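# Lift a carton with both hands and hold it still

## Task

Grip the carton between the two hands, raise the whole carton at least about three finger-widths above the table, and keep it motionless in the air. At the end it must touch nothing except the hands, and no motor of either hand may still show moving in hand_stopped_by. Knocking or placing anything off the table means failure.

## Robot and tools

Robot and frame. A humanoid upper body stands on a mount past the table's -x edge (table edge at x = 0.18 m) and faces +x. It has two arms: left_arm on the +y side and right_arm on the -y side. Each ends in a five-finger hand, and the left hand is the mirror of the right. All reported positions use one world frame, in metres: z = 0 is the table top, +z points up, and +x points away from the robot. The shoulders sit about 0.28 m above the pelvis and ±0.10 m in y. A hand point can reach at most 0.62 m from its shoulder, and readings are less exact at long reach.

Hand point. Each arm is steered by a hand point located 0.05 m in front of the palm. In that point's own axes, +z runs along the straightened fingers, which extend 0.06 to 0.07 m past the point, and +y points out of the palm. On the right hand +x points across the palm away from the thumb; on the left hand +x points toward the thumb. A wrist bracket on the little-finger side sticks out beyond the palm and can strike things.

The row. Every motion command is a row of 28 numbers, each in [-1, 1], and both arms are always included. The order is: left dx, dy, dz, rx, ry, rz, then left hand little, ring, middle, index, thumb_bend, thumb_turn, force_limit, speed, then the same 14 for the right arm and hand. You may add 14 more numbers from 0 to 1 at the end. These are joint stiffness scales, left arm's 7 joints then right's 7, and each one lasts until you change it.

The six pose numbers are an offset, not a pose. They are measured from the hand point's measured pose at the start of the action, or, for a call's first action, from the last reported pose. They are expressed in the hand point's own axes. A value of 1.0 means 0.6 m for dx/dy/dz or 180 degrees for rx/ry/rz, and rx, ry, rz together form a single rotation vector. Every row in an action refers to that same start pose, not to the previous row. At each step the command is clipped to within 70 mm and 16 degrees of the current pose. As a result, a distant goal can take several actions. To keep an arm in place, send the offset back to its wanted pose in the first call, then zeros after that.

The eight hand numbers are absolute targets. For little, ring, middle, index and thumb_bend, +1 means open/straight and -1 means curled closed. For thumb_turn, +1 puts the thumb beside the palm and -1 puts it in front of the palm. A pinch is roughly index -0.22, thumb_bend -0.75, thumb_turn -0.57. force_limit runs linearly from about 0 N at -1 to 10 N at +1 (15 N for the two thumb motors); it only stops closing motors. speed runs from nearly 0 at -1 to full at +1, and full speed covers a finger's whole travel in 0.6 s. There is no 'no change' value. To leave a hand as it is, repeat the last eight numbers you sent it. If you have sent nothing yet, use its hand_measured values followed by hand_force_limit and hand_speed.

Tools.
- execute_actions(actions): takes a list of actions. Each action holds up to 15 rows, one per 1/30 s step, and a short action keeps its last row for the remaining steps. An empty list only returns the current state and images.
- move(target, speed, blocking): target is one row, with offsets measured from the last reported pose. The hand points travel in straight lines and all arrive together, taking 0.5 to 10 s. speed is in m/s, from 0.002 to 0.5 (default 0.25), and turning is limited to twice that value in rad/s. The paths do not avoid obstacles. With blocking=false you get a result after 0.5 s. Until that move is reported finished, other motion commands are refused, so use wait or stop first. The result adds a move: line giving the ending (done, off_target, moving, held, fault) and any limits (paced, held), plus each hand point's distance from its target.
- wait(seconds 0 to 10): lets time pass while each arm holds its command.
- stop(): brakes a running move to rest.
- zoom_image(camera, region [x0, y0, x1, y1] in pixels, at most 504x504): gives a closer view of the latest image.
- show_instructions(): shows the reference pages.
- finished_scene(scene): ends the scene and grades it. This cannot be undone.

Results. The state line gives each arm's end_effector_position and end_effector_quat_wxyz. 'Hand target' lines show the pose each arm is currently driving toward. hand_measured, hand_stopped_by and hand_load_n each hold six values, in the order of the hand numbers. hand_stopped_by uses the words moving, target, force, stalled and fault. Loads are fingertip newtons and are positive when pushed open; loads dropping toward 0 indicate a lost grip. Other lines to watch for: 'pose unreachable' (a clearance check changed the command), HELD in step readings, MOTOR HOT, OVER-TEMPERATURE FAULT, and torque faults. A torque fault stops that arm for 10 s. Images arrive from cam_head (672x504), cam_high (672x504), cam_left_wrist and cam_right_wrist (616x616), and calibration data is provided for each.

Gripping and cautions. A finger motor starts only when its target changes by at least 0.01. It locks when it reaches the target or force_limit; if blocked, it reads moving until it times out and then reads stalled. For a gentle squeeze, close at speed -0.9 or lower. To squeeze harder, raise force_limit and send a target further closed than hand_measured. Turn the thumb in front of the palm before you reach the object. Do not let the arms collide or press hard on each other, including any part of a hand. Approach contacts slowly and do not aim far past the surface. Keep wrist torque low: the wrist pitch and yaw limits are 4.55 N m, and the carried weight counts toward them. Avoid long heavy holds that heat the motors. Do not knock anything off the table. Before finishing, check that the carton is raised, still and free of other contact, and that no motor reads moving.

Each tool is called after "Call:" as a command line: name --argument value for each argument, lists and objects as JSON in quotes; but a table of rows of numbers goes row by row, as --pt "numbers of a row", without its own name.

## Session

Call:
execute_actions --actions '[]'

Scene clock: 0.00 s.
left_arm: end_effector_position=(+0.2071, +0.1172, +0.5192) hand_measured=(+1.000, +1.000, +1.000, +1.000, +1.000, +1.000) hand_load_n=(+0.0, +0.0, +0.0, +0.0, +0.0, +0.0) hand_stopped_by=(target, target, target, target, target, target) hand_force_limit=0.00 hand_speed=-0.80 end_effector_quat_wxyz=(+0.102, +0.062, -0.121, +0.985) | right_arm: end_effector_position=(+0.1654, -0.1498, +0.4984) hand_measured=(+1.000, +1.000, +1.000, +1.000, +1.000, +1.000) hand_load_n=(+0.0, +0.0, +0.0, +0.0, +0.0, +0.0) hand_stopped_by=(target, target, target, target, target, target) hand_force_limit=0.00 hand_speed=-0.80 end_effector_quat_wxyz=(+0.975, -0.162, +0.147, -0.035)
Joint positions: left_arm=[-0.205  0.545  0.364 -0.435 -0.637 -0.926 -0.268] | right_arm=[-0.131 -0.51  -0.278 -0.524  0.57  -0.835  0.328]
Joint velocities: left_arm=[-0.008  0.     0.025 -0.005 -0.014  0.     0.   ] | right_arm=[ 0.015 -0.009 -0.005  0.008  0.     0.     0.   ]
Hand target (left_arm): +0.207, +0.117, +0.519; +0.102, +0.062, -0.121, +0.985
Hand target (right_arm): +0.165, -0.150, +0.498; +0.975, -0.162, +0.147, -0.035
Joint stiffness scale: left_arm=[1. 1. 1. 1. 1. 1. 1.] | right_arm=[1. 1. 1. 1. 1. 1. 1.]
camera_calibration (this result's frames):
cam_left_wrist: T_world_to_cam=[[0.351263, 0.902992, 0.247427, -0.302517], [-0.808471, 0.425815, -0.406271, 0.322596], [-0.472217, -0.0573297, 0.879616, -0.213632], [0, 0, 0, 1]] pos_world=[0.266192, 0.123556, 0.393826]
cam_right_wrist: T_world_to_cam=[[-0.0616959, 0.965207, -0.254103, 0.2845], [-0.959797, -0.127221, -0.250208, 0.263094], [-0.273829, 0.228451, 0.934252, -0.256163], [0, 0, 0, 1]] pos_world=[0.199924, -0.18261, 0.377441]

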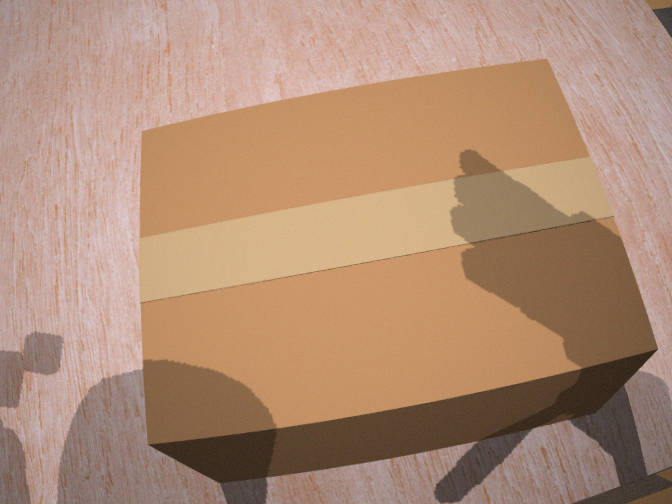

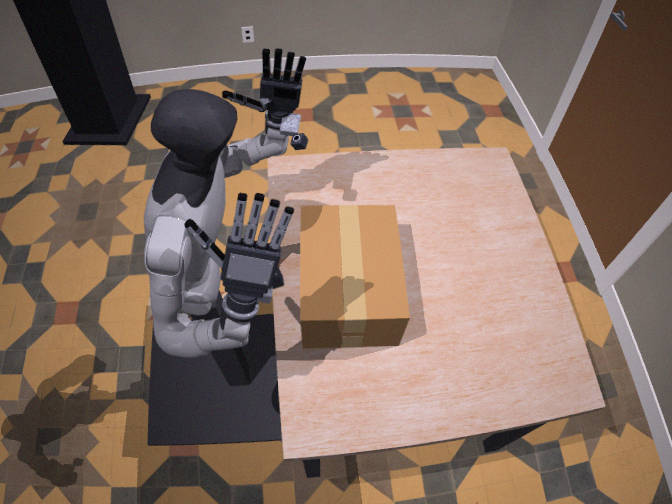

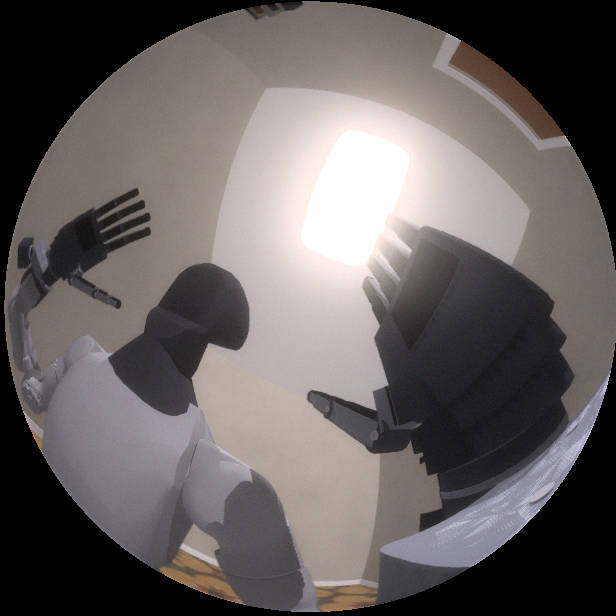

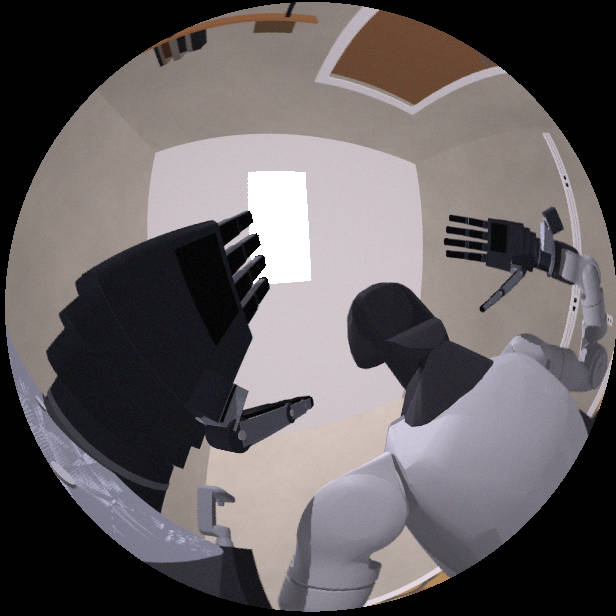

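Call:
move --target '[-0.3855,0.052,-0.568,0.088,-0.614,-0.068,1,1,1,1,1,1,0,-0.8,0.5,0.075,-0.451,0.056,0.567,0.102,1,1,1,1,1,1,0,-0.8]' --speed 0.4

Scene clock: 4.17 s.
left_arm: end_effector_position=(+0.3924, +0.1262, +0.1494) hand_measured=(+1.000, +1.000, +1.000, +1.000, +1.000, +1.000) hand_load_n=(+0.0, +0.0, +0.0, +0.0, +0.0, +0.0) hand_stopped_by=(target, target, target, target, target, target) hand_force_limit=0.00 hand_speed=-0.80 end_effector_quat_wxyz=(+0.050, +0.863, -0.029, +0.502) | right_arm: end_effector_position=(+0.3734, -0.2330, +0.1566) hand_measured=(+1.000, +1.000, +1.000, +1.000, +1.000, +1.000) hand_load_n=(+0.0, +0.0, +0.0, +0.0, +0.0, +0.0) hand_stopped_by=(target, target, target, target, target, target) hand_force_limit=0.00 hand_speed=-0.80 end_effector_quat_wxyz=(+0.503, +0.021, +0.863, -0.040)
Joint positions: left_arm=[ 0.123  0.615  0.09  -0.317 -0.752  0.434  0.173] | right_arm=[-0.194 -0.61  -0.015 -0.181  0.58   0.602 -0.041]
Joint velocities: left_arm=[-0.006 -0.003  0.002  0.     0.003  0.002  0.   ] | right_arm=[ 0.021  0.011  0.    -0.009  0.006  0.     0.   ]
Hand target (left_arm): +0.393, +0.127, +0.149; +0.051, +0.864, -0.026, +0.501
Hand target (right_arm): +0.373, -0.232, +0.155; +0.502, +0.023, +0.864, -0.039
Off the commanded pose (left_arm): 0.004 m, 1 deg.
Off the commanded pose (right_arm): 0.008 m, 2 deg.
Joint stiffness scale: left_arm=[1. 1. 1. 1. 1. 1. 1.] | right_arm=[1. 1. 1. 1. 1. 1. 1.]
move: off_target (left_arm, right_arm)
camera_calibration (this result's frames):
cam_left_wrist: T_world_to_cam=[[0.0703763, 0.977738, -0.197675, -0.116911], [-0.0868614, 0.203421, 0.975231, -0.143121], [0.993731, -0.0514627, 0.0992437, -0.25966], [0, 0, 0, 1]] pos_world=[0.253829, 0.130059, 0.142235]
cam_right_wrist: T_world_to_cam=[[0.167097, 0.98579, 0.0172055, 0.16769], [-0.0732043, -0.00499793, 0.997304, -0.131268], [0.983219, -0.167906, 0.0713289, -0.287563], [0, 0, 0, 1]] pos_world=[0.245108, -0.214247, 0.14854]

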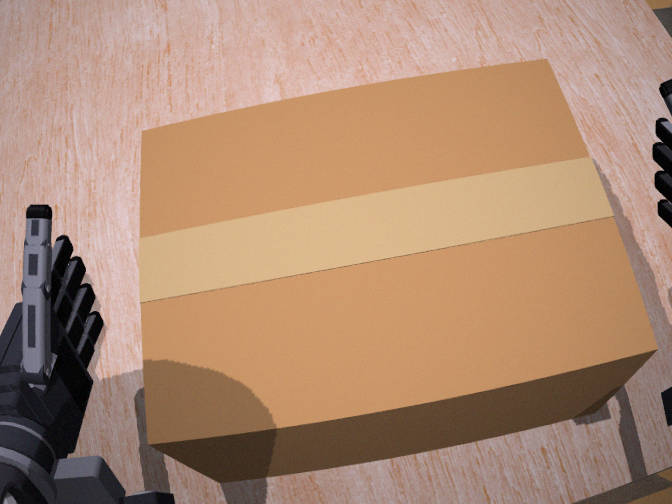

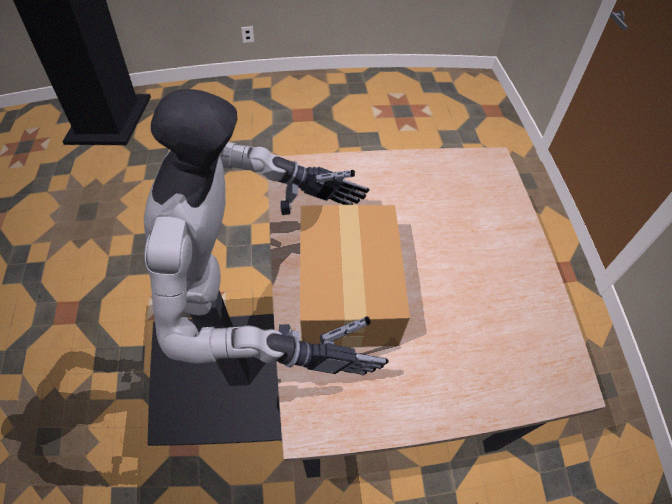

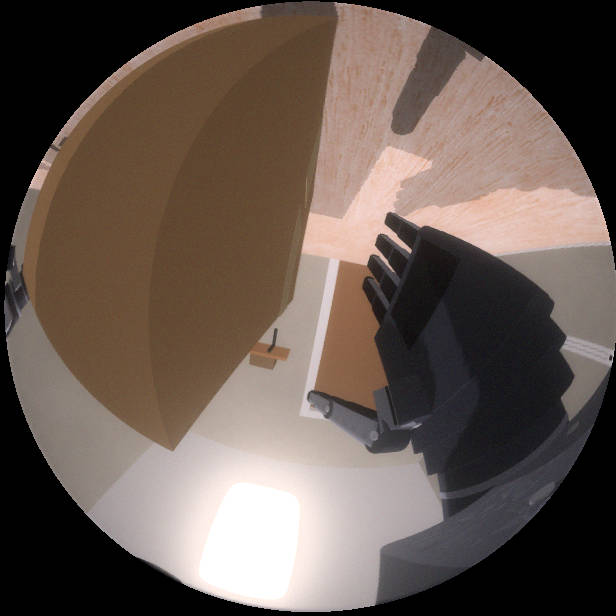

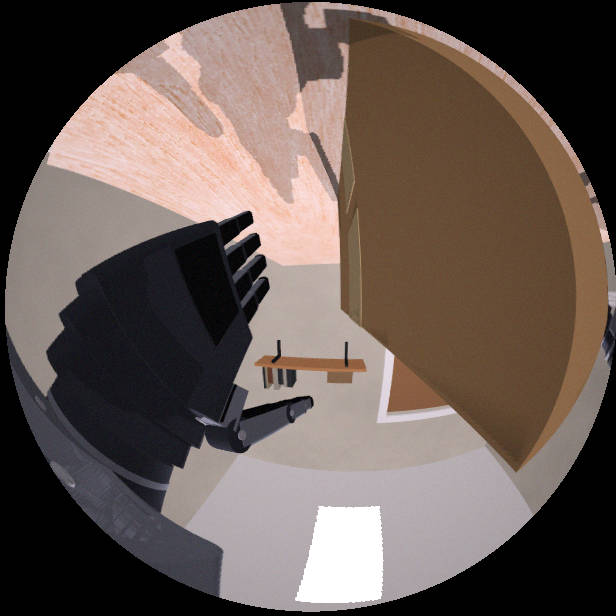

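Call:
move --target '[0.002,0.082,0.008,0.004,0,0,0.95,0.95,0.95,0.95,1,1,0,-0.8,-0.006,0.105,-0.004,-0.01,0,0.006,0.95,0.95,0.95,0.95,1,1,0,-0.8]' --speed 0.12

Call:
move --target '[-0.004,0.105,-0.022,-0.052,0,-0.012,0.95,0.95,0.95,0.95,1,1,0,-0.8,0.002,0.118,-0.022,-0.056,0,0.01,0.95,0.95,0.95,0.95,1,1,0,-0.8]' --speed 0.09

Scene clock: 5.47 s.
left_arm: end_effector_position=(+0.3923, +0.0759, +0.1491) hand_measured=(+0.950, +0.950, +0.950, +0.950, +1.000, +1.000) hand_load_n=(+0.0, +0.0, +0.0, +0.0, +0.0, +0.0) hand_stopped_by=(target, target, target, target, target, target) hand_force_limit=0.00 hand_speed=-0.80 end_effector_quat_wxyz=(+0.045, +0.864, -0.028, +0.501) | right_arm: end_effector_position=(+0.3761, -0.1692, +0.1568) hand_measured=(+0.950, +0.950, +0.950, +0.950, +1.000, +1.000) hand_load_n=(+0.0, +0.0, +0.0, +0.0, +0.0, +0.0) hand_stopped_by=(target, target, target, target, target, target) hand_force_limit=0.00 hand_speed=-0.80 end_effector_quat_wxyz=(+0.503, +0.020, +0.864, -0.020)
Joint positions: left_arm=[ 0.036  0.514 -0.067 -0.417 -0.703  0.516  0.39 ] | right_arm=[-0.212 -0.474  0.121 -0.33   0.572  0.698 -0.236]
Joint velocities: left_arm=[-0.006  0.002 -0.005  0.    -0.002  0.     0.005] | right_arm=[ 0.     0.     0.003 -0.002  0.006  0.    -0.006]
Hand target (left_arm): +0.392, +0.076, +0.149; +0.043, +0.863, -0.030, +0.502
Hand target (right_arm): +0.376, -0.170, +0.157; +0.503, +0.019, +0.864, -0.023
Off the commanded pose (left_arm): 0.002 m, 0 deg.
Off the commanded pose (right_arm): 0.002 m, 0 deg.
Joint stiffness scale: left_arm=[1. 1. 1. 1. 1. 1. 1.] | right_arm=[1. 1. 1. 1. 1. 1. 1.]
move: done
camera_calibration (this result's frames):
cam_left_wrist: T_world_to_cam=[[0.0643208, 0.979554, -0.190623, -0.0666126], [-0.0853719, 0.19572, 0.976937, -0.132904], [0.994271, -0.0465635, 0.0962153, -0.262257], [0, 0, 0, 1]] pos_world=[0.253692, 0.0790509, 0.142374]
cam_right_wrist: T_world_to_cam=[[0.145677, 0.987999, 0.051342, 0.107397], [-0.0710073, -0.0413201, 0.99662, -0.1378], [0.986781, -0.148831, 0.0641357, -0.276426], [0, 0, 0, 1]] pos_world=[0.247342, -0.152942, 0.149549]

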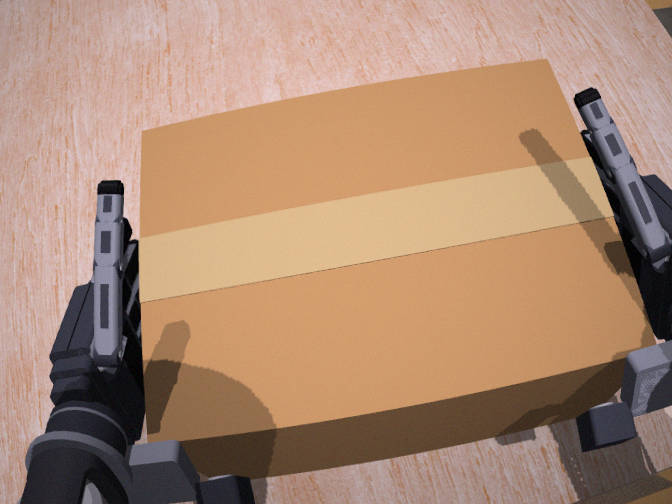

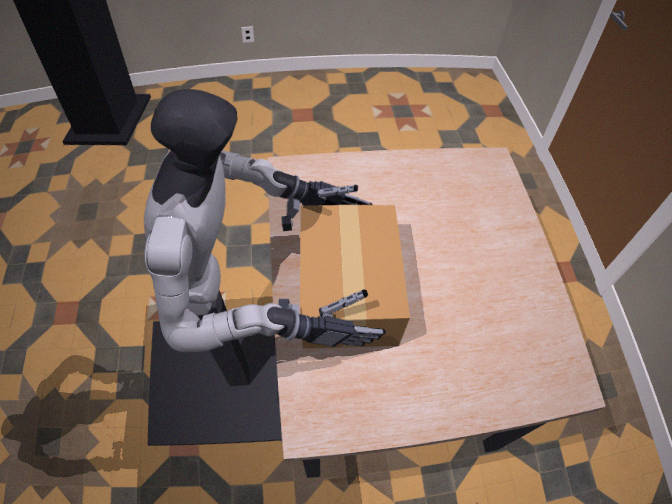

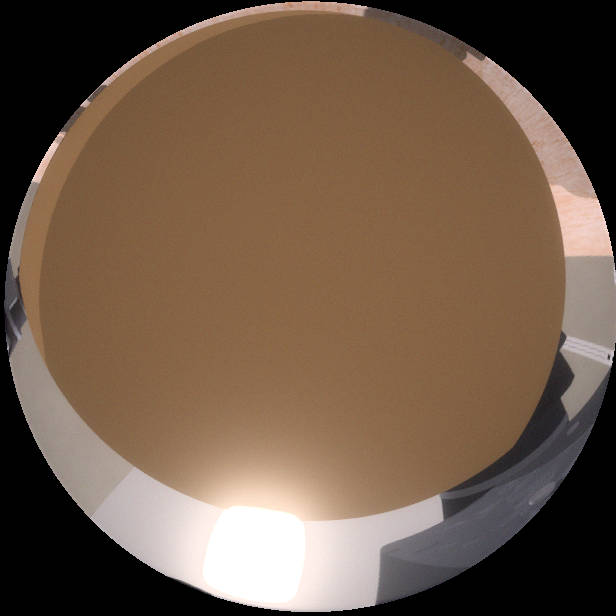

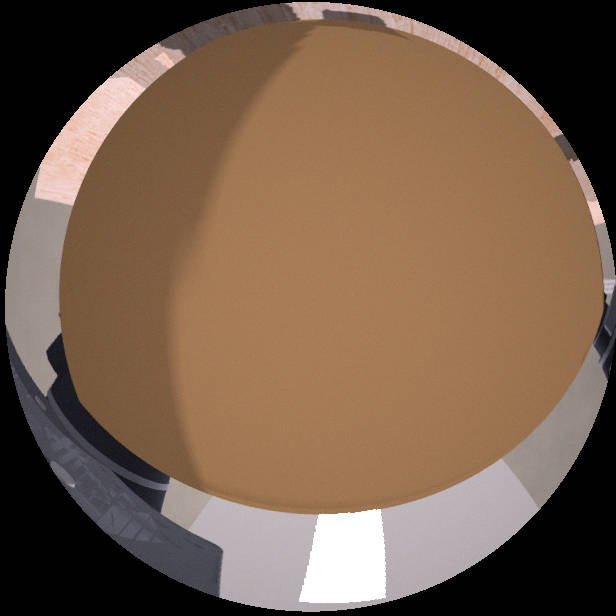

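Scene clock: 6.70 s.
left_arm: end_effector_position=(+0.3876, +0.0603, +0.1474) hand_measured=(+0.950, +0.950, +0.950, +0.950, +1.000, +1.000) hand_load_n=(+0.0, +0.0, +0.0, +0.0, +0.0, +0.0) hand_stopped_by=(target, target, target, target, target, target) hand_force_limit=0.00 hand_speed=-0.80 end_effector_quat_wxyz=(+0.042, +0.861, -0.040, +0.506) | right_arm: end_effector_position=(+0.3752, -0.1601, +0.1559) hand_measured=(+0.950, +0.950, +0.950, +0.950, +1.000, +1.000) hand_load_n=(+0.0, +0.0, +0.0, +0.0, +0.0, +0.0) hand_stopped_by=(target, target, target, target, target, target) hand_force_limit=0.00 hand_speed=-0.80 end_effector_quat_wxyz=(+0.505, +0.018, +0.862, -0.035)
Joint positions: left_arm=[ 0.026  0.501 -0.14  -0.429 -0.668  0.497  0.438] | right_arm=[-0.21  -0.461  0.175 -0.36   0.562  0.697 -0.315]
Joint velocities: left_arm=[ 0.     0.021 -0.011  0.008  0.006 -0.007  0.017] | right_arm=[ 0.009 -0.008  0.008  0.005  0.    -0.005 -0.011]
Hand target (left_arm): +0.373, +0.017, +0.158; +0.124, +0.857, -0.056, +0.497
Hand target (right_arm): +0.365, -0.101, +0.164; +0.503, -0.012, +0.862, +0.063
Off the commanded pose (left_arm): 0.049 m, 10 deg.
Off the commanded pose (right_arm): 0.063 m, 12 deg.
Joint stiffness scale: left_arm=[1. 1. 1. 1. 1. 1. 1.] | right_arm=[1. 1. 1. 1. 1. 1. 1.]
move: off_target (left_arm, right_arm)
camera_calibration (this result's frames):
cam_left_wrist: T_world_to_cam=[[0.0828823, 0.981327, -0.173573, -0.0611741], [-0.0934268, 0.181056, 0.979025, -0.124898], [0.99217, -0.0649275, 0.106689, -0.257744], [0, 0, 0, 1]] pos_world=[0.249128, 0.0659106, 0.139158]
cam_right_wrist: T_world_to_cam=[[0.156351, 0.987416, 0.0237531, 0.0987469], [-0.0759392, -0.0119602, 0.997041, -0.130132], [0.984778, -0.157692, 0.0731136, -0.276229], [0, 0, 0, 1]] pos_world=[0.246703, -0.14262, 0.147597]

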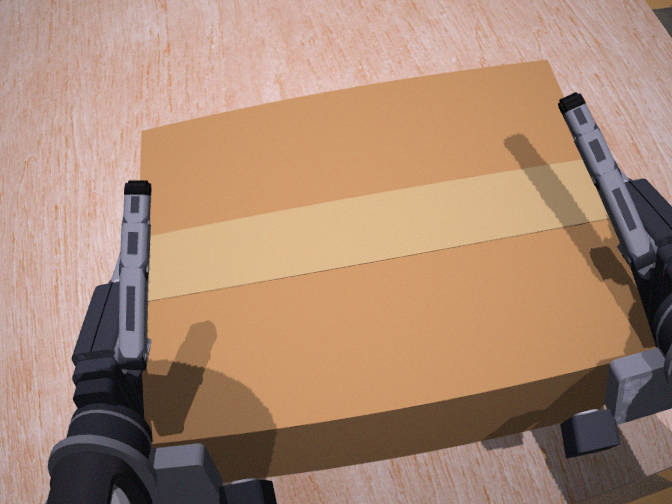

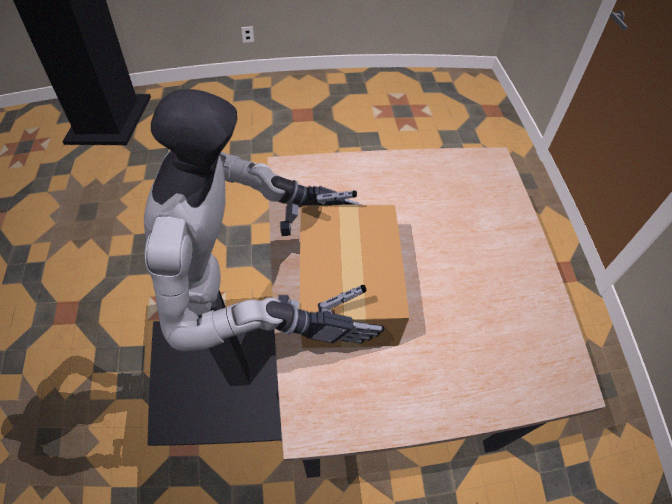

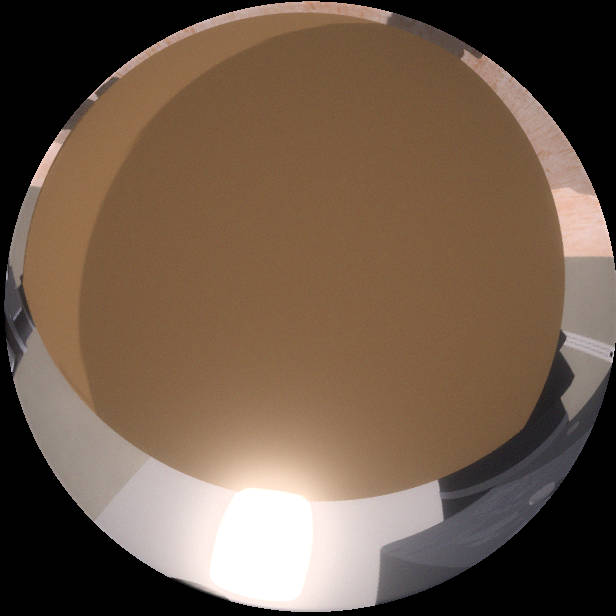

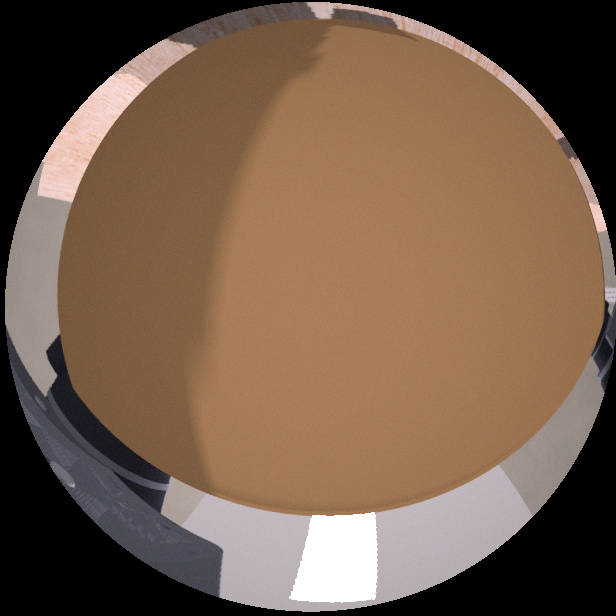

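Call:
execute_actions --actions '[[[0.004,0.083,-0.021,-0.054,-0.002,-0.018,0.7,0.7,0.7,0.7,1,1,-0.7,-0.85,-0.003,0.103,-0.025,-0.066,0,0.016,0.7,0.7,0.7,0.7,1,1,-0.7,-0.85],[0.004,0.087,-0.022,-0.057,-0.002,-0.018,0.7,0.7,0.7,0.7,1,1,-0.7,-0.85,-0.003,0.104,-0.025,-0.068,0,0.016,0.7,0.7,0.7,0.7,1,1,-0.7,-0.85],[0.004,0.091,-0.023,-0.06,-0.002,-0.018,0.7,0.7,0.7,0.7,1,1,-0.7,-0.85,-0.003,0.105,-0.025,-0.069,0,0.016,0.7,0.7,0.7,0.7,1,1,-0.7,-0.85]],[[0.006,0.091,-0.023,-0.06,0,-0.017,0.7,0.7,0.7,0.7,1,1,-0.7,-0.85,-0.006,0.105,-0.025,-0.068,-0.002,0.015,0.7,0.7,0.7,0.7,1,1,-0.7,-0.85],[0.008,0.091,-0.023,-0.06,0.002,-0.017,0.7,0.7,0.7,0.7,1,1,-0.7,-0.85,-0.008,0.105,-0.025,-0.068,-0.003,0.015,0.7,0.7,0.7,0.7,1,1,-0.7,-0.85],[0.01,0.091,-0.023,-0.06,0.003,-0.017,0.7,0.7,0.7,0.7,1,1,-0.7,-0.85,-0.011,0.105,-0.025,-0.068,-0.005,0.015,0.7,0.7,0.7,0.7,1,1,-0.7,-0.85],[0.012,0.091,-0.023,-0.06,0.004,-0.017,0.7,0.7,0.7,0.7,1,1,-0.7,-0.85,-0.013,0.105,-0.025,-0.068,-0.006,0.015,0.7,0.7,0.7,0.7,1,1,-0.7,-0.85],[0.014,0.091,-0.023,-0.06,0.005,-0.017,0.7,0.7,0.7,0.7,1,1,-0.7,-0.85,-0.016,0.105,-0.025,-0.068,-0.008,0.015,0.7,0.7,0.7,0.7,1,1,-0.7,-0.85],[0.016,0.091,-0.024,-0.06,0.006,-0.017,0.7,0.7,0.7,0.7,1,1,-0.7,-0.85,-0.018,0.105,-0.025,-0.068,-0.009,0.015,0.7,0.7,0.7,0.7,1,1,-0.7,-0.85],[0.018,0.091,-0.024,-0.06,0.007,-0.017,0.7,0.7,0.7,0.7,1,1,-0.7,-0.85,-0.021,0.105,-0.025,-0.068,-0.01,0.015,0.7,0.7,0.7,0.7,1,1,-0.7,-0.85],[0.02,0.091,-0.025,-0.06,0.008,-0.017,0.7,0.7,0.7,0.7,1,1,-0.7,-0.85,-0.023,0.105,-0.026,-0.068,-0.011,0.015,0.7,0.7,0.7,0.7,1,1,-0.7,-0.85],[0.022,0.091,-0.025,-0.06,0.008,-0.017,0.7,0.7,0.7,0.7,1,1,-0.7,-0.85,-0.025,0.105,-0.026,-0.068,-0.011,0.015,0.7,0.7,0.7,0.7,1,1,-0.7,-0.85],[0.024,0.091,-0.026,-0.06,0.008,-0.017,0.7,0.7,0.7,0.7,1,1,-0.7,-0.85,-0.027,0.105,-0.027,-0.068,-0.011,0.015,0.7,0.7,0.7,0.7,1,1,-0.7,-0.85]]]'

Scene clock: 9.03 s.
left_arm: end_effector_position=(+0.3876, +0.0602, +0.1507) hand_measured=(+0.884, +0.886, +0.894, +0.876, +1.000, +1.000) hand_load_n=(+0.5, +2.5, +2.0, +3.0, +0.0, +0.0) hand_stopped_by=(force, force, force, force, target, target) hand_force_limit=-0.70 hand_speed=-0.85 end_effector_quat_wxyz=(+0.048, +0.859, -0.039, +0.508) | right_arm: end_effector_position=(+0.3730, -0.1606, +0.1557) hand_measured=(+0.834, +0.868, +0.894, +0.894, +1.000, +1.000) hand_load_n=(+0.5, +1.5, +2.0, +3.5, +0.0, +0.0) hand_stopped_by=(force, force, force, force, target, target) hand_force_limit=-0.70 hand_speed=-0.85 end_effector_quat_wxyz=(+0.505, +0.008, +0.862, -0.036)
Joint positions: left_arm=[ 0.026  0.535 -0.156 -0.428 -0.704  0.466  0.452] | right_arm=[-0.204 -0.482  0.178 -0.364  0.561  0.69  -0.301]
Joint velocities: left_arm=[-0.021  0.021  0.071 -0.17  -0.178 -0.239  0.   ] | right_arm=[ 0.005 -0.032 -0.124 -0.002  0.011  0.    -0.027]
Hand target (left_arm): +0.372, +0.011, +0.171; +0.135, +0.846, -0.069, +0.510
Hand target (right_arm): +0.367, -0.099, +0.178; +0.520, -0.023, +0.851, +0.070
Off the commanded pose (left_arm): 0.057 m, 11 deg.
Off the commanded pose (right_arm): 0.068 m, 13 deg.
Joint stiffness scale: left_arm=[1. 1. 1. 1. 1. 1. 1.] | right_arm=[1. 1. 1. 1. 1. 1. 1.]
Step readings (end_effector_position; steps 1 to 15: 1st action; 16 to 30: 2nd action):
0: left_arm (+0.3876, +0.0603, +0.1474) | right_arm (+0.3752, -0.1601, +0.1559)
1: left_arm (+0.3876, +0.0603, +0.1474) | right_arm (+0.3752, -0.1601, +0.1559)
2: left_arm (+0.3875, +0.0603, +0.1474) | right_arm (+0.3750, -0.1600, +0.1559)
4: left_arm (+0.3872, +0.0602, +0.1473) | right_arm (+0.3744, -0.1598, +0.1560)
8: left_arm (+0.3872, +0.0602, +0.1474) | right_arm (+0.3743, -0.1597, +0.1560)
15: left_arm (+0.3873, +0.0604, +0.1472) | right_arm (+0.3742, -0.1597, +0.1560)
16: left_arm (+0.3872, +0.0604, +0.1472) | right_arm (+0.3742, -0.1598, +0.1559)
17: left_arm (+0.3872, +0.0604, +0.1471) | right_arm (+0.3740, -0.1597, +0.1558)
19: left_arm (+0.3872, +0.0604, +0.1471) | right_arm (+0.3736, -0.1597, +0.1557)
23: left_arm (+0.3871, +0.0604, +0.1470) | right_arm (+0.3735, -0.1597, +0.1557)
30: end_effector_position above
camera_calibration (this result's frames):
cam_left_wrist: T_world_to_cam=[[0.0885259, 0.979139, -0.182892, -0.0611587], [-0.0989149, 0.191347, 0.976526, -0.126227], [0.99115, -0.0683571, 0.113791, -0.258564], [0, 0, 0, 1]] pos_world=[0.249204, 0.0663614, 0.141501]
cam_right_wrist: T_world_to_cam=[[0.140579, 0.989997, 0.0119645, 0.107713], [-0.0760619, -0.00124967, 0.997102, -0.128355], [0.987143, -0.141081, 0.0751254, -0.272631], [0, 0, 0, 1]] pos_world=[0.244221, -0.14526, 0.147176]

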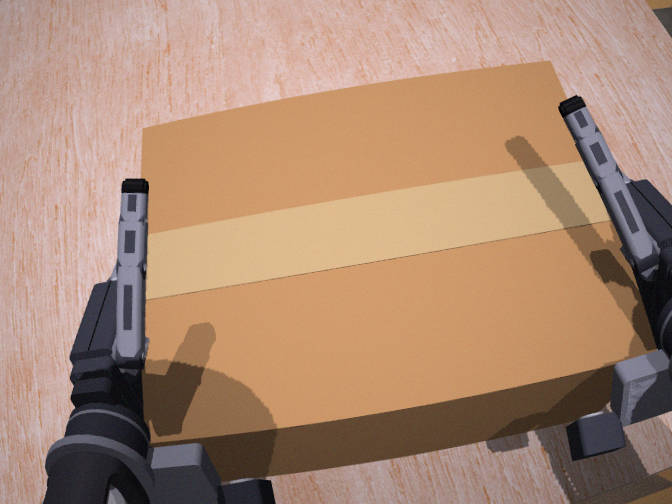

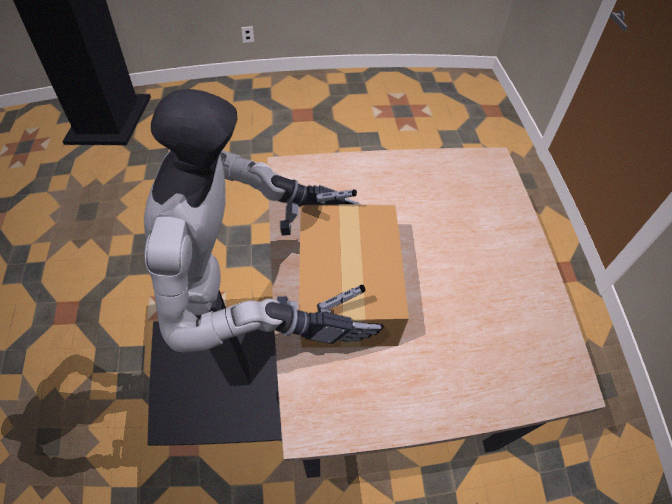

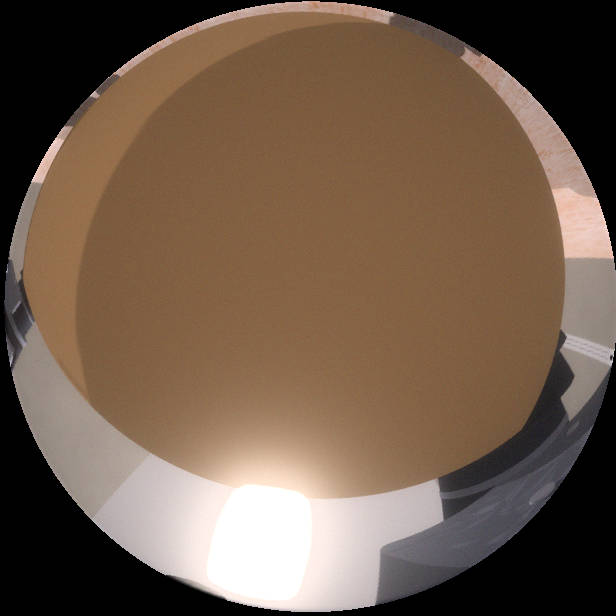

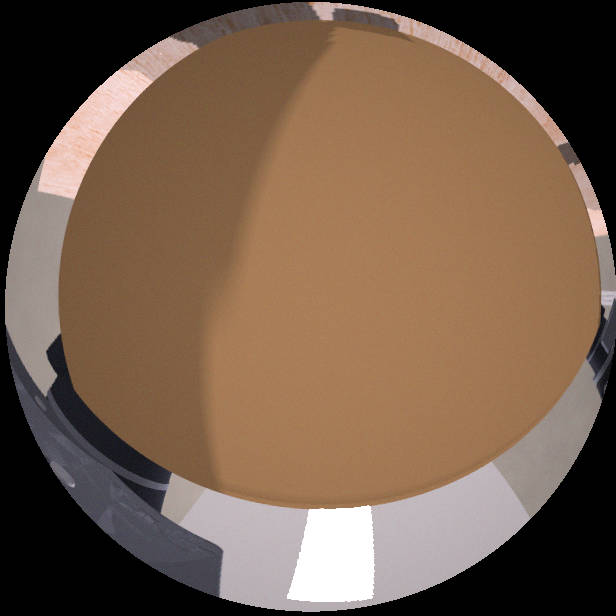

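Call:
execute_actions --actions '[]'

Scene clock: 9.13 s.
left_arm: end_effector_position=(+0.3901, +0.0587, +0.1572) hand_measured=(+0.886, +0.886, +0.894, +0.876, +1.000, +1.000) hand_load_n=(+8.0, +3.5, +1.0, +0.0, +0.0, +0.0) hand_stopped_by=(force, force, force, force, target, target) hand_force_limit=-0.70 hand_speed=-0.85 end_effector_quat_wxyz=(+0.051, +0.854, -0.038, +0.517) | right_arm: end_effector_position=(+0.3739, -0.1623, +0.1581) hand_measured=(+0.834, +0.868, +0.894, +0.894, +1.000, +1.000) hand_load_n=(+0.0, +0.0, +0.5, +2.0, +0.0, +0.0) hand_stopped_by=(force, force, force, force, target, target) hand_force_limit=-0.70 hand_speed=-0.85 end_effector_quat_wxyz=(+0.508, +0.009, +0.860, -0.038)
Joint positions: left_arm=[ 0.019  0.536 -0.154 -0.435 -0.705  0.458  0.452] | right_arm=[-0.204 -0.484  0.173 -0.367  0.561  0.689 -0.301]
Joint velocities: left_arm=[-0.032 -0.009  0.029 -0.046 -0.005 -0.065  0.   ] | right_arm=[-0.029  0.018 -0.015  0.003 -0.006 -0.02   0.   ]
Hand target (left_arm): +0.372, +0.011, +0.171; +0.135, +0.846, -0.069, +0.510
Hand target (right_arm): +0.367, -0.099, +0.178; +0.520, -0.023, +0.851, +0.070
Off the commanded pose (left_arm): 0.055 m, 10 deg.
Off the commanded pose (right_arm): 0.069 m, 13 deg.
Joint stiffness scale: left_arm=[1. 1. 1. 1. 1. 1. 1.] | right_arm=[1. 1. 1. 1. 1. 1. 1.]
camera_calibration (this result's frames):
cam_left_wrist: T_world_to_cam=[[0.093077, 0.977466, -0.189466, -0.0593938], [-0.117129, 0.199721, 0.972827, -0.124791], [0.988745, -0.0683559, 0.133079, -0.263997], [0, 0, 0, 1]] pos_world=[0.251937, 0.064933, 0.145279]
cam_right_wrist: T_world_to_cam=[[0.143705, 0.989564, 0.0105915, 0.108276], [-0.08283, 0.00136216, 0.996563, -0.127612], [0.986148, -0.144088, 0.0821613, -0.27516], [0, 0, 0, 1]] pos_world=[0.245219, -0.146619, 0.148634]

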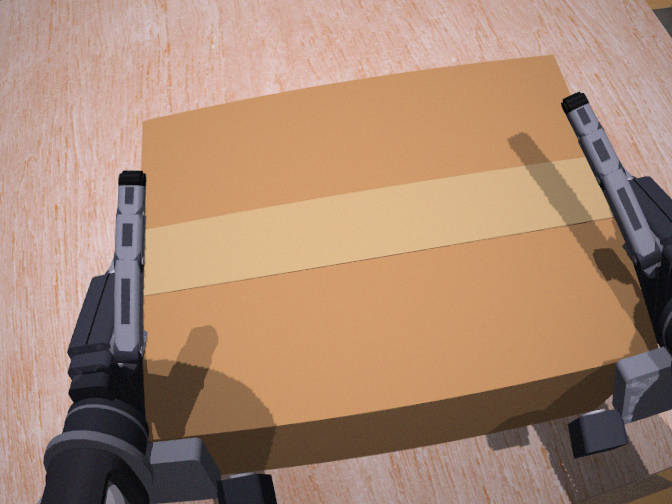

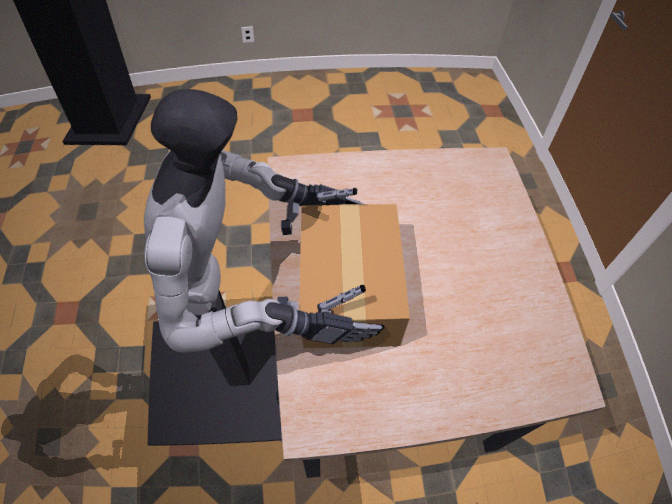

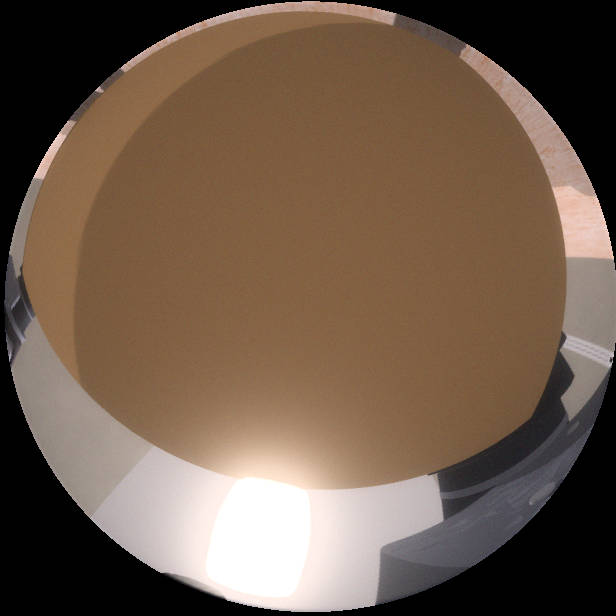

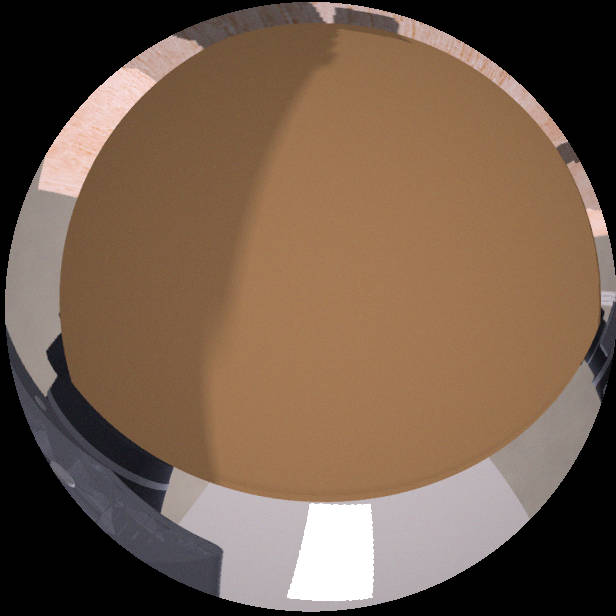

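Call:
execute_actions --actions '[[[0.006,0.087,-0.022,-0.056,-0.002,-0.012,0.7,0.7,0.7,0.7,1,1,-0.7,-0.85,-0.026,0.107,-0.027,-0.07,-0.009,0.02,0.7,0.7,0.7,0.7,1,1,-0.7,-0.85],[0.006,0.087,-0.022,-0.056,-0.002,-0.012,0.7,0.7,0.7,0.7,1,1,-0.7,-0.85,-0.028,0.107,-0.027,-0.07,-0.009,0.02,0.7,0.7,0.7,0.7,1,1,-0.7,-0.85],[0.006,0.087,-0.022,-0.056,-0.002,-0.012,0.7,0.7,0.7,0.7,1,1,-0.7,-0.85,-0.03,0.107,-0.028,-0.07,-0.009,0.02,0.7,0.7,0.7,0.7,1,1,-0.7,-0.85],[0.007,0.087,-0.022,-0.056,-0.002,-0.012,0.7,0.7,0.7,0.7,1,1,-0.7,-0.85,-0.032,0.107,-0.028,-0.07,-0.009,0.02,0.7,0.7,0.7,0.7,1,1,-0.7,-0.85],[0.008,0.087,-0.023,-0.056,-0.002,-0.012,0.7,0.7,0.7,0.7,1,1,-0.7,-0.85,-0.034,0.107,-0.029,-0.07,-0.009,0.02,0.7,0.7,0.7,0.7,1,1,-0.7,-0.85],[0.01,0.087,-0.023,-0.056,-0.002,-0.012,0.7,0.7,0.7,0.7,1,1,-0.7,-0.85,-0.036,0.107,-0.029,-0.07,-0.009,0.02,0.7,0.7,0.7,0.7,1,1,-0.7,-0.85],[0.012,0.087,-0.024,-0.056,-0.002,-0.012,0.7,0.7,0.7,0.7,1,1,-0.7,-0.85,-0.038,0.107,-0.03,-0.07,-0.009,0.02,0.7,0.7,0.7,0.7,1,1,-0.7,-0.85],[0.014,0.087,-0.024,-0.056,-0.002,-0.012,0.7,0.7,0.7,0.7,1,1,-0.7,-0.85,-0.04,0.107,-0.03,-0.07,-0.009,0.02,0.7,0.7,0.7,0.7,1,1,-0.7,-0.85],[0.016,0.087,-0.025,-0.056,-0.002,-0.012,0.7,0.7,0.7,0.7,1,1,-0.7,-0.85,-0.042,0.107,-0.031,-0.07,-0.009,0.02,0.7,0.7,0.7,0.7,1,1,-0.7,-0.85],[0.018,0.087,-0.025,-0.056,-0.002,-0.012,0.7,0.7,0.7,0.7,1,1,-0.7,-0.85,-0.044,0.107,-0.031,-0.07,-0.009,0.02,0.7,0.7,0.7,0.7,1,1,-0.7,-0.85],[0.02,0.087,-0.026,-0.056,-0.002,-0.012,0.7,0.7,0.7,0.7,1,1,-0.7,-0.85,-0.046,0.107,-0.032,-0.07,-0.009,0.02,0.7,0.7,0.7,0.7,1,1,-0.7,-0.85],[0.022,0.087,-0.026,-0.056,-0.002,-0.012,0.7,0.7,0.7,0.7,1,1,-0.7,-0.85,-0.048,0.107,-0.032,-0.07,-0.009,0.02,0.7,0.7,0.7,0.7,1,1,-0.7,-0.85],[0.024,0.087,-0.027,-0.056,-0.002,-0.012,0.7,0.7,0.7,0.7,1,1,-0.7,-0.85,-0.05,0.107,-0.033,-0.07,-0.009,0.02,0.7,0.7,0.7,0.7,1,1,-0.7,-0.85],[0.026,0.087,-0.027,-0.056,-0.002,-0.012,0.7,0.7,0.7,0.7,1,1,-0.7,-0.85,-0.052,0.107,-0.033,-0.07,-0.009,0.02,0.7,0.7,0.7,0.7,1,1,-0.7,-0.85],[0.028,0.087,-0.028,-0.056,-0.002,-0.012,0.7,0.7,0.7,0.7,1,1,-0.7,-0.85,-0.054,0.107,-0.034,-0.07,-0.009,0.02,0.7,0.7,0.7,0.7,1,1,-0.7,-0.85]]]'

Scene clock: 11.27 s.
left_arm: end_effector_position=(+0.3940, +0.0557, +0.1739) hand_measured=(+0.884, +0.886, +0.894, +0.876, +1.000, +1.000) hand_load_n=(+2.0, +6.0, +3.0, +1.5, +0.0, +0.0) hand_stopped_by=(force, force, force, force, target, target) hand_force_limit=-0.70 hand_speed=-0.85 end_effector_quat_wxyz=(+0.055, +0.849, -0.038, +0.524) | right_arm: end_effector_position=(+0.3770, -0.1643, +0.1730) hand_measured=(+0.836, +0.868, +0.894, +0.894, +1.000, +1.000) hand_load_n=(+4.0, +3.5, +3.0, +3.5, +0.0, +0.0) hand_stopped_by=(force, force, force, force, target, target) hand_force_limit=-0.70 hand_speed=-0.85 end_effector_quat_wxyz=(+0.509, +0.010, +0.860, -0.035)
Joint positions: left_arm=[-0.008  0.584 -0.156 -0.489 -0.779  0.483  0.514] | right_arm=[-0.233 -0.498  0.13  -0.421  0.612  0.772 -0.316]
Joint velocities: left_arm=[-0.104  0.135  0.023 -0.129 -0.199  0.133  0.19 ] | right_arm=[-0.123  0.025 -0.064 -0.218  0.123  0.296 -0.195]
Hand target (left_arm): +0.374, +0.011, +0.184; +0.134, +0.847, -0.071, +0.509
Hand target (right_arm): +0.370, -0.101, +0.195; +0.520, -0.025, +0.851, +0.072
Off the commanded pose (left_arm): 0.050 m, 10 deg.
Off the commanded pose (right_arm): 0.071 m, 13 deg; position clipped at the last step of the last action.
Joint stiffness scale: left_arm=[1. 1. 1. 1. 1. 1. 1.] | right_arm=[1. 1. 1. 1. 1. 1. 1.]
Step readings (end_effector_position):
0: left_arm (+0.3908, +0.0584, +0.1594) | right_arm (+0.3742, -0.1629, +0.1585)
1: left_arm (+0.3908, +0.0584, +0.1594) | right_arm (+0.3742, -0.1629, +0.1585)
2: left_arm (+0.3907, +0.0584, +0.1598) | right_arm (+0.3741, -0.1631, +0.1586)
4: left_arm (+0.3909, +0.0582, +0.1609) | right_arm (+0.3736, -0.1633, +0.1594)
8: left_arm (+0.3918, +0.0566, +0.1667) | right_arm (+0.3737, -0.1645, +0.1616)
15: end_effector_position above
camera_calibration (this result's frames):
cam_left_wrist: T_world_to_cam=[[0.0990999, 0.975927, -0.194284, -0.0550469], [-0.132577, 0.206454, 0.969433, -0.133694], [0.986206, -0.070313, 0.149845, -0.272108], [0, 0, 0, 1]] pos_world=[0.256085, 0.0621906, 0.159687]
cam_right_wrist: T_world_to_cam=[[0.142504, 0.989632, 0.0179181, 0.108865], [-0.0858405, -0.00567793, 0.996293, -0.142238], [0.986065, -0.143514, 0.0841414, -0.279995], [0, 0, 0, 1]] pos_world=[0.24837, -0.148727, 0.16332]

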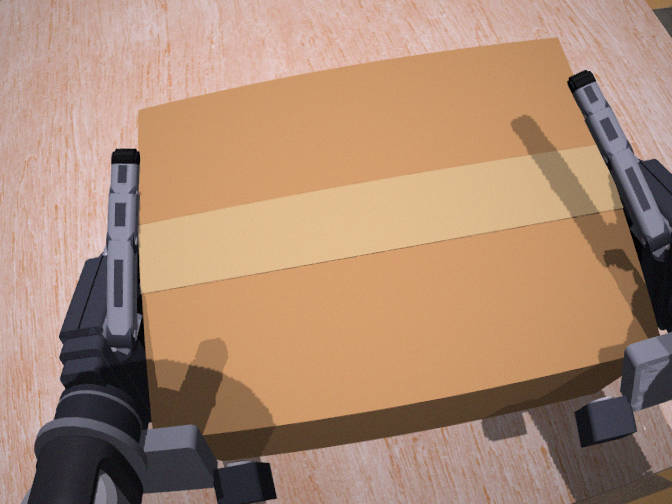

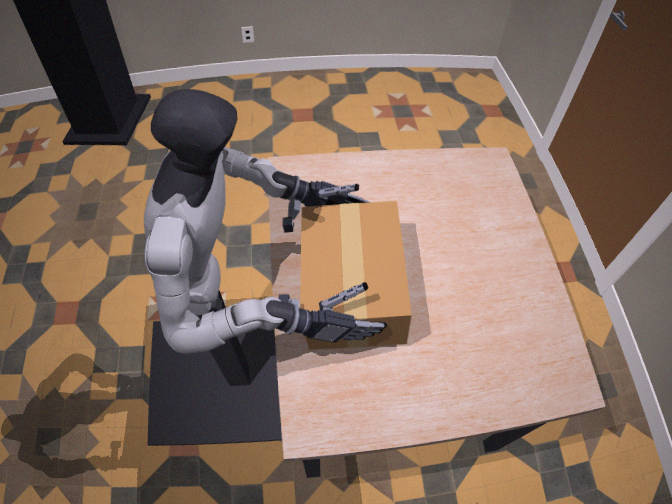

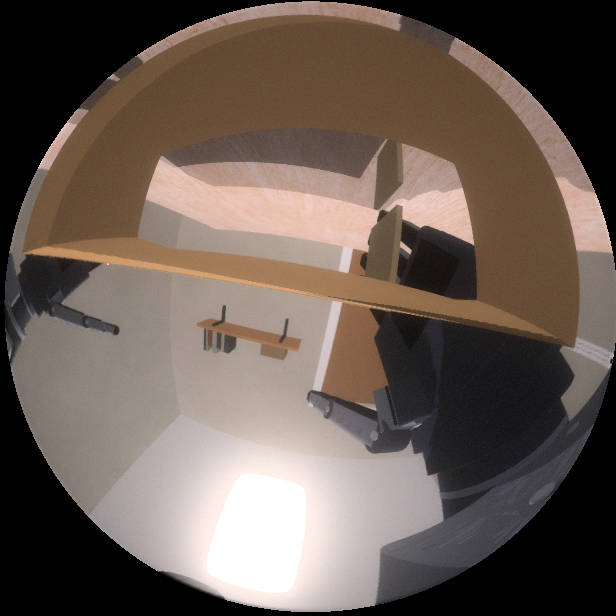

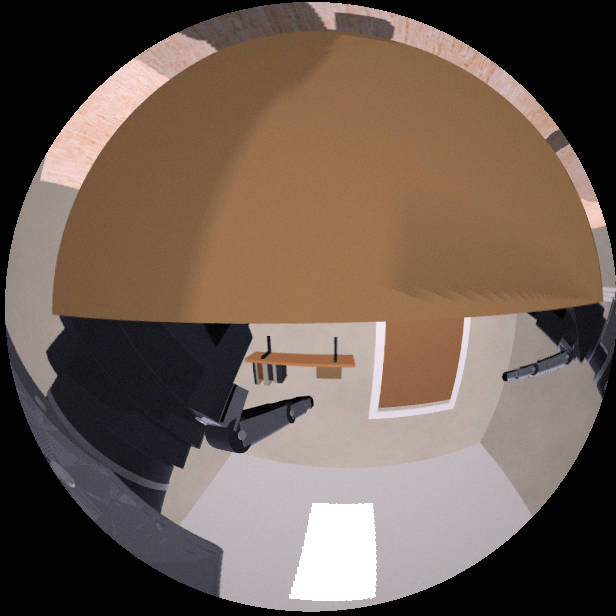

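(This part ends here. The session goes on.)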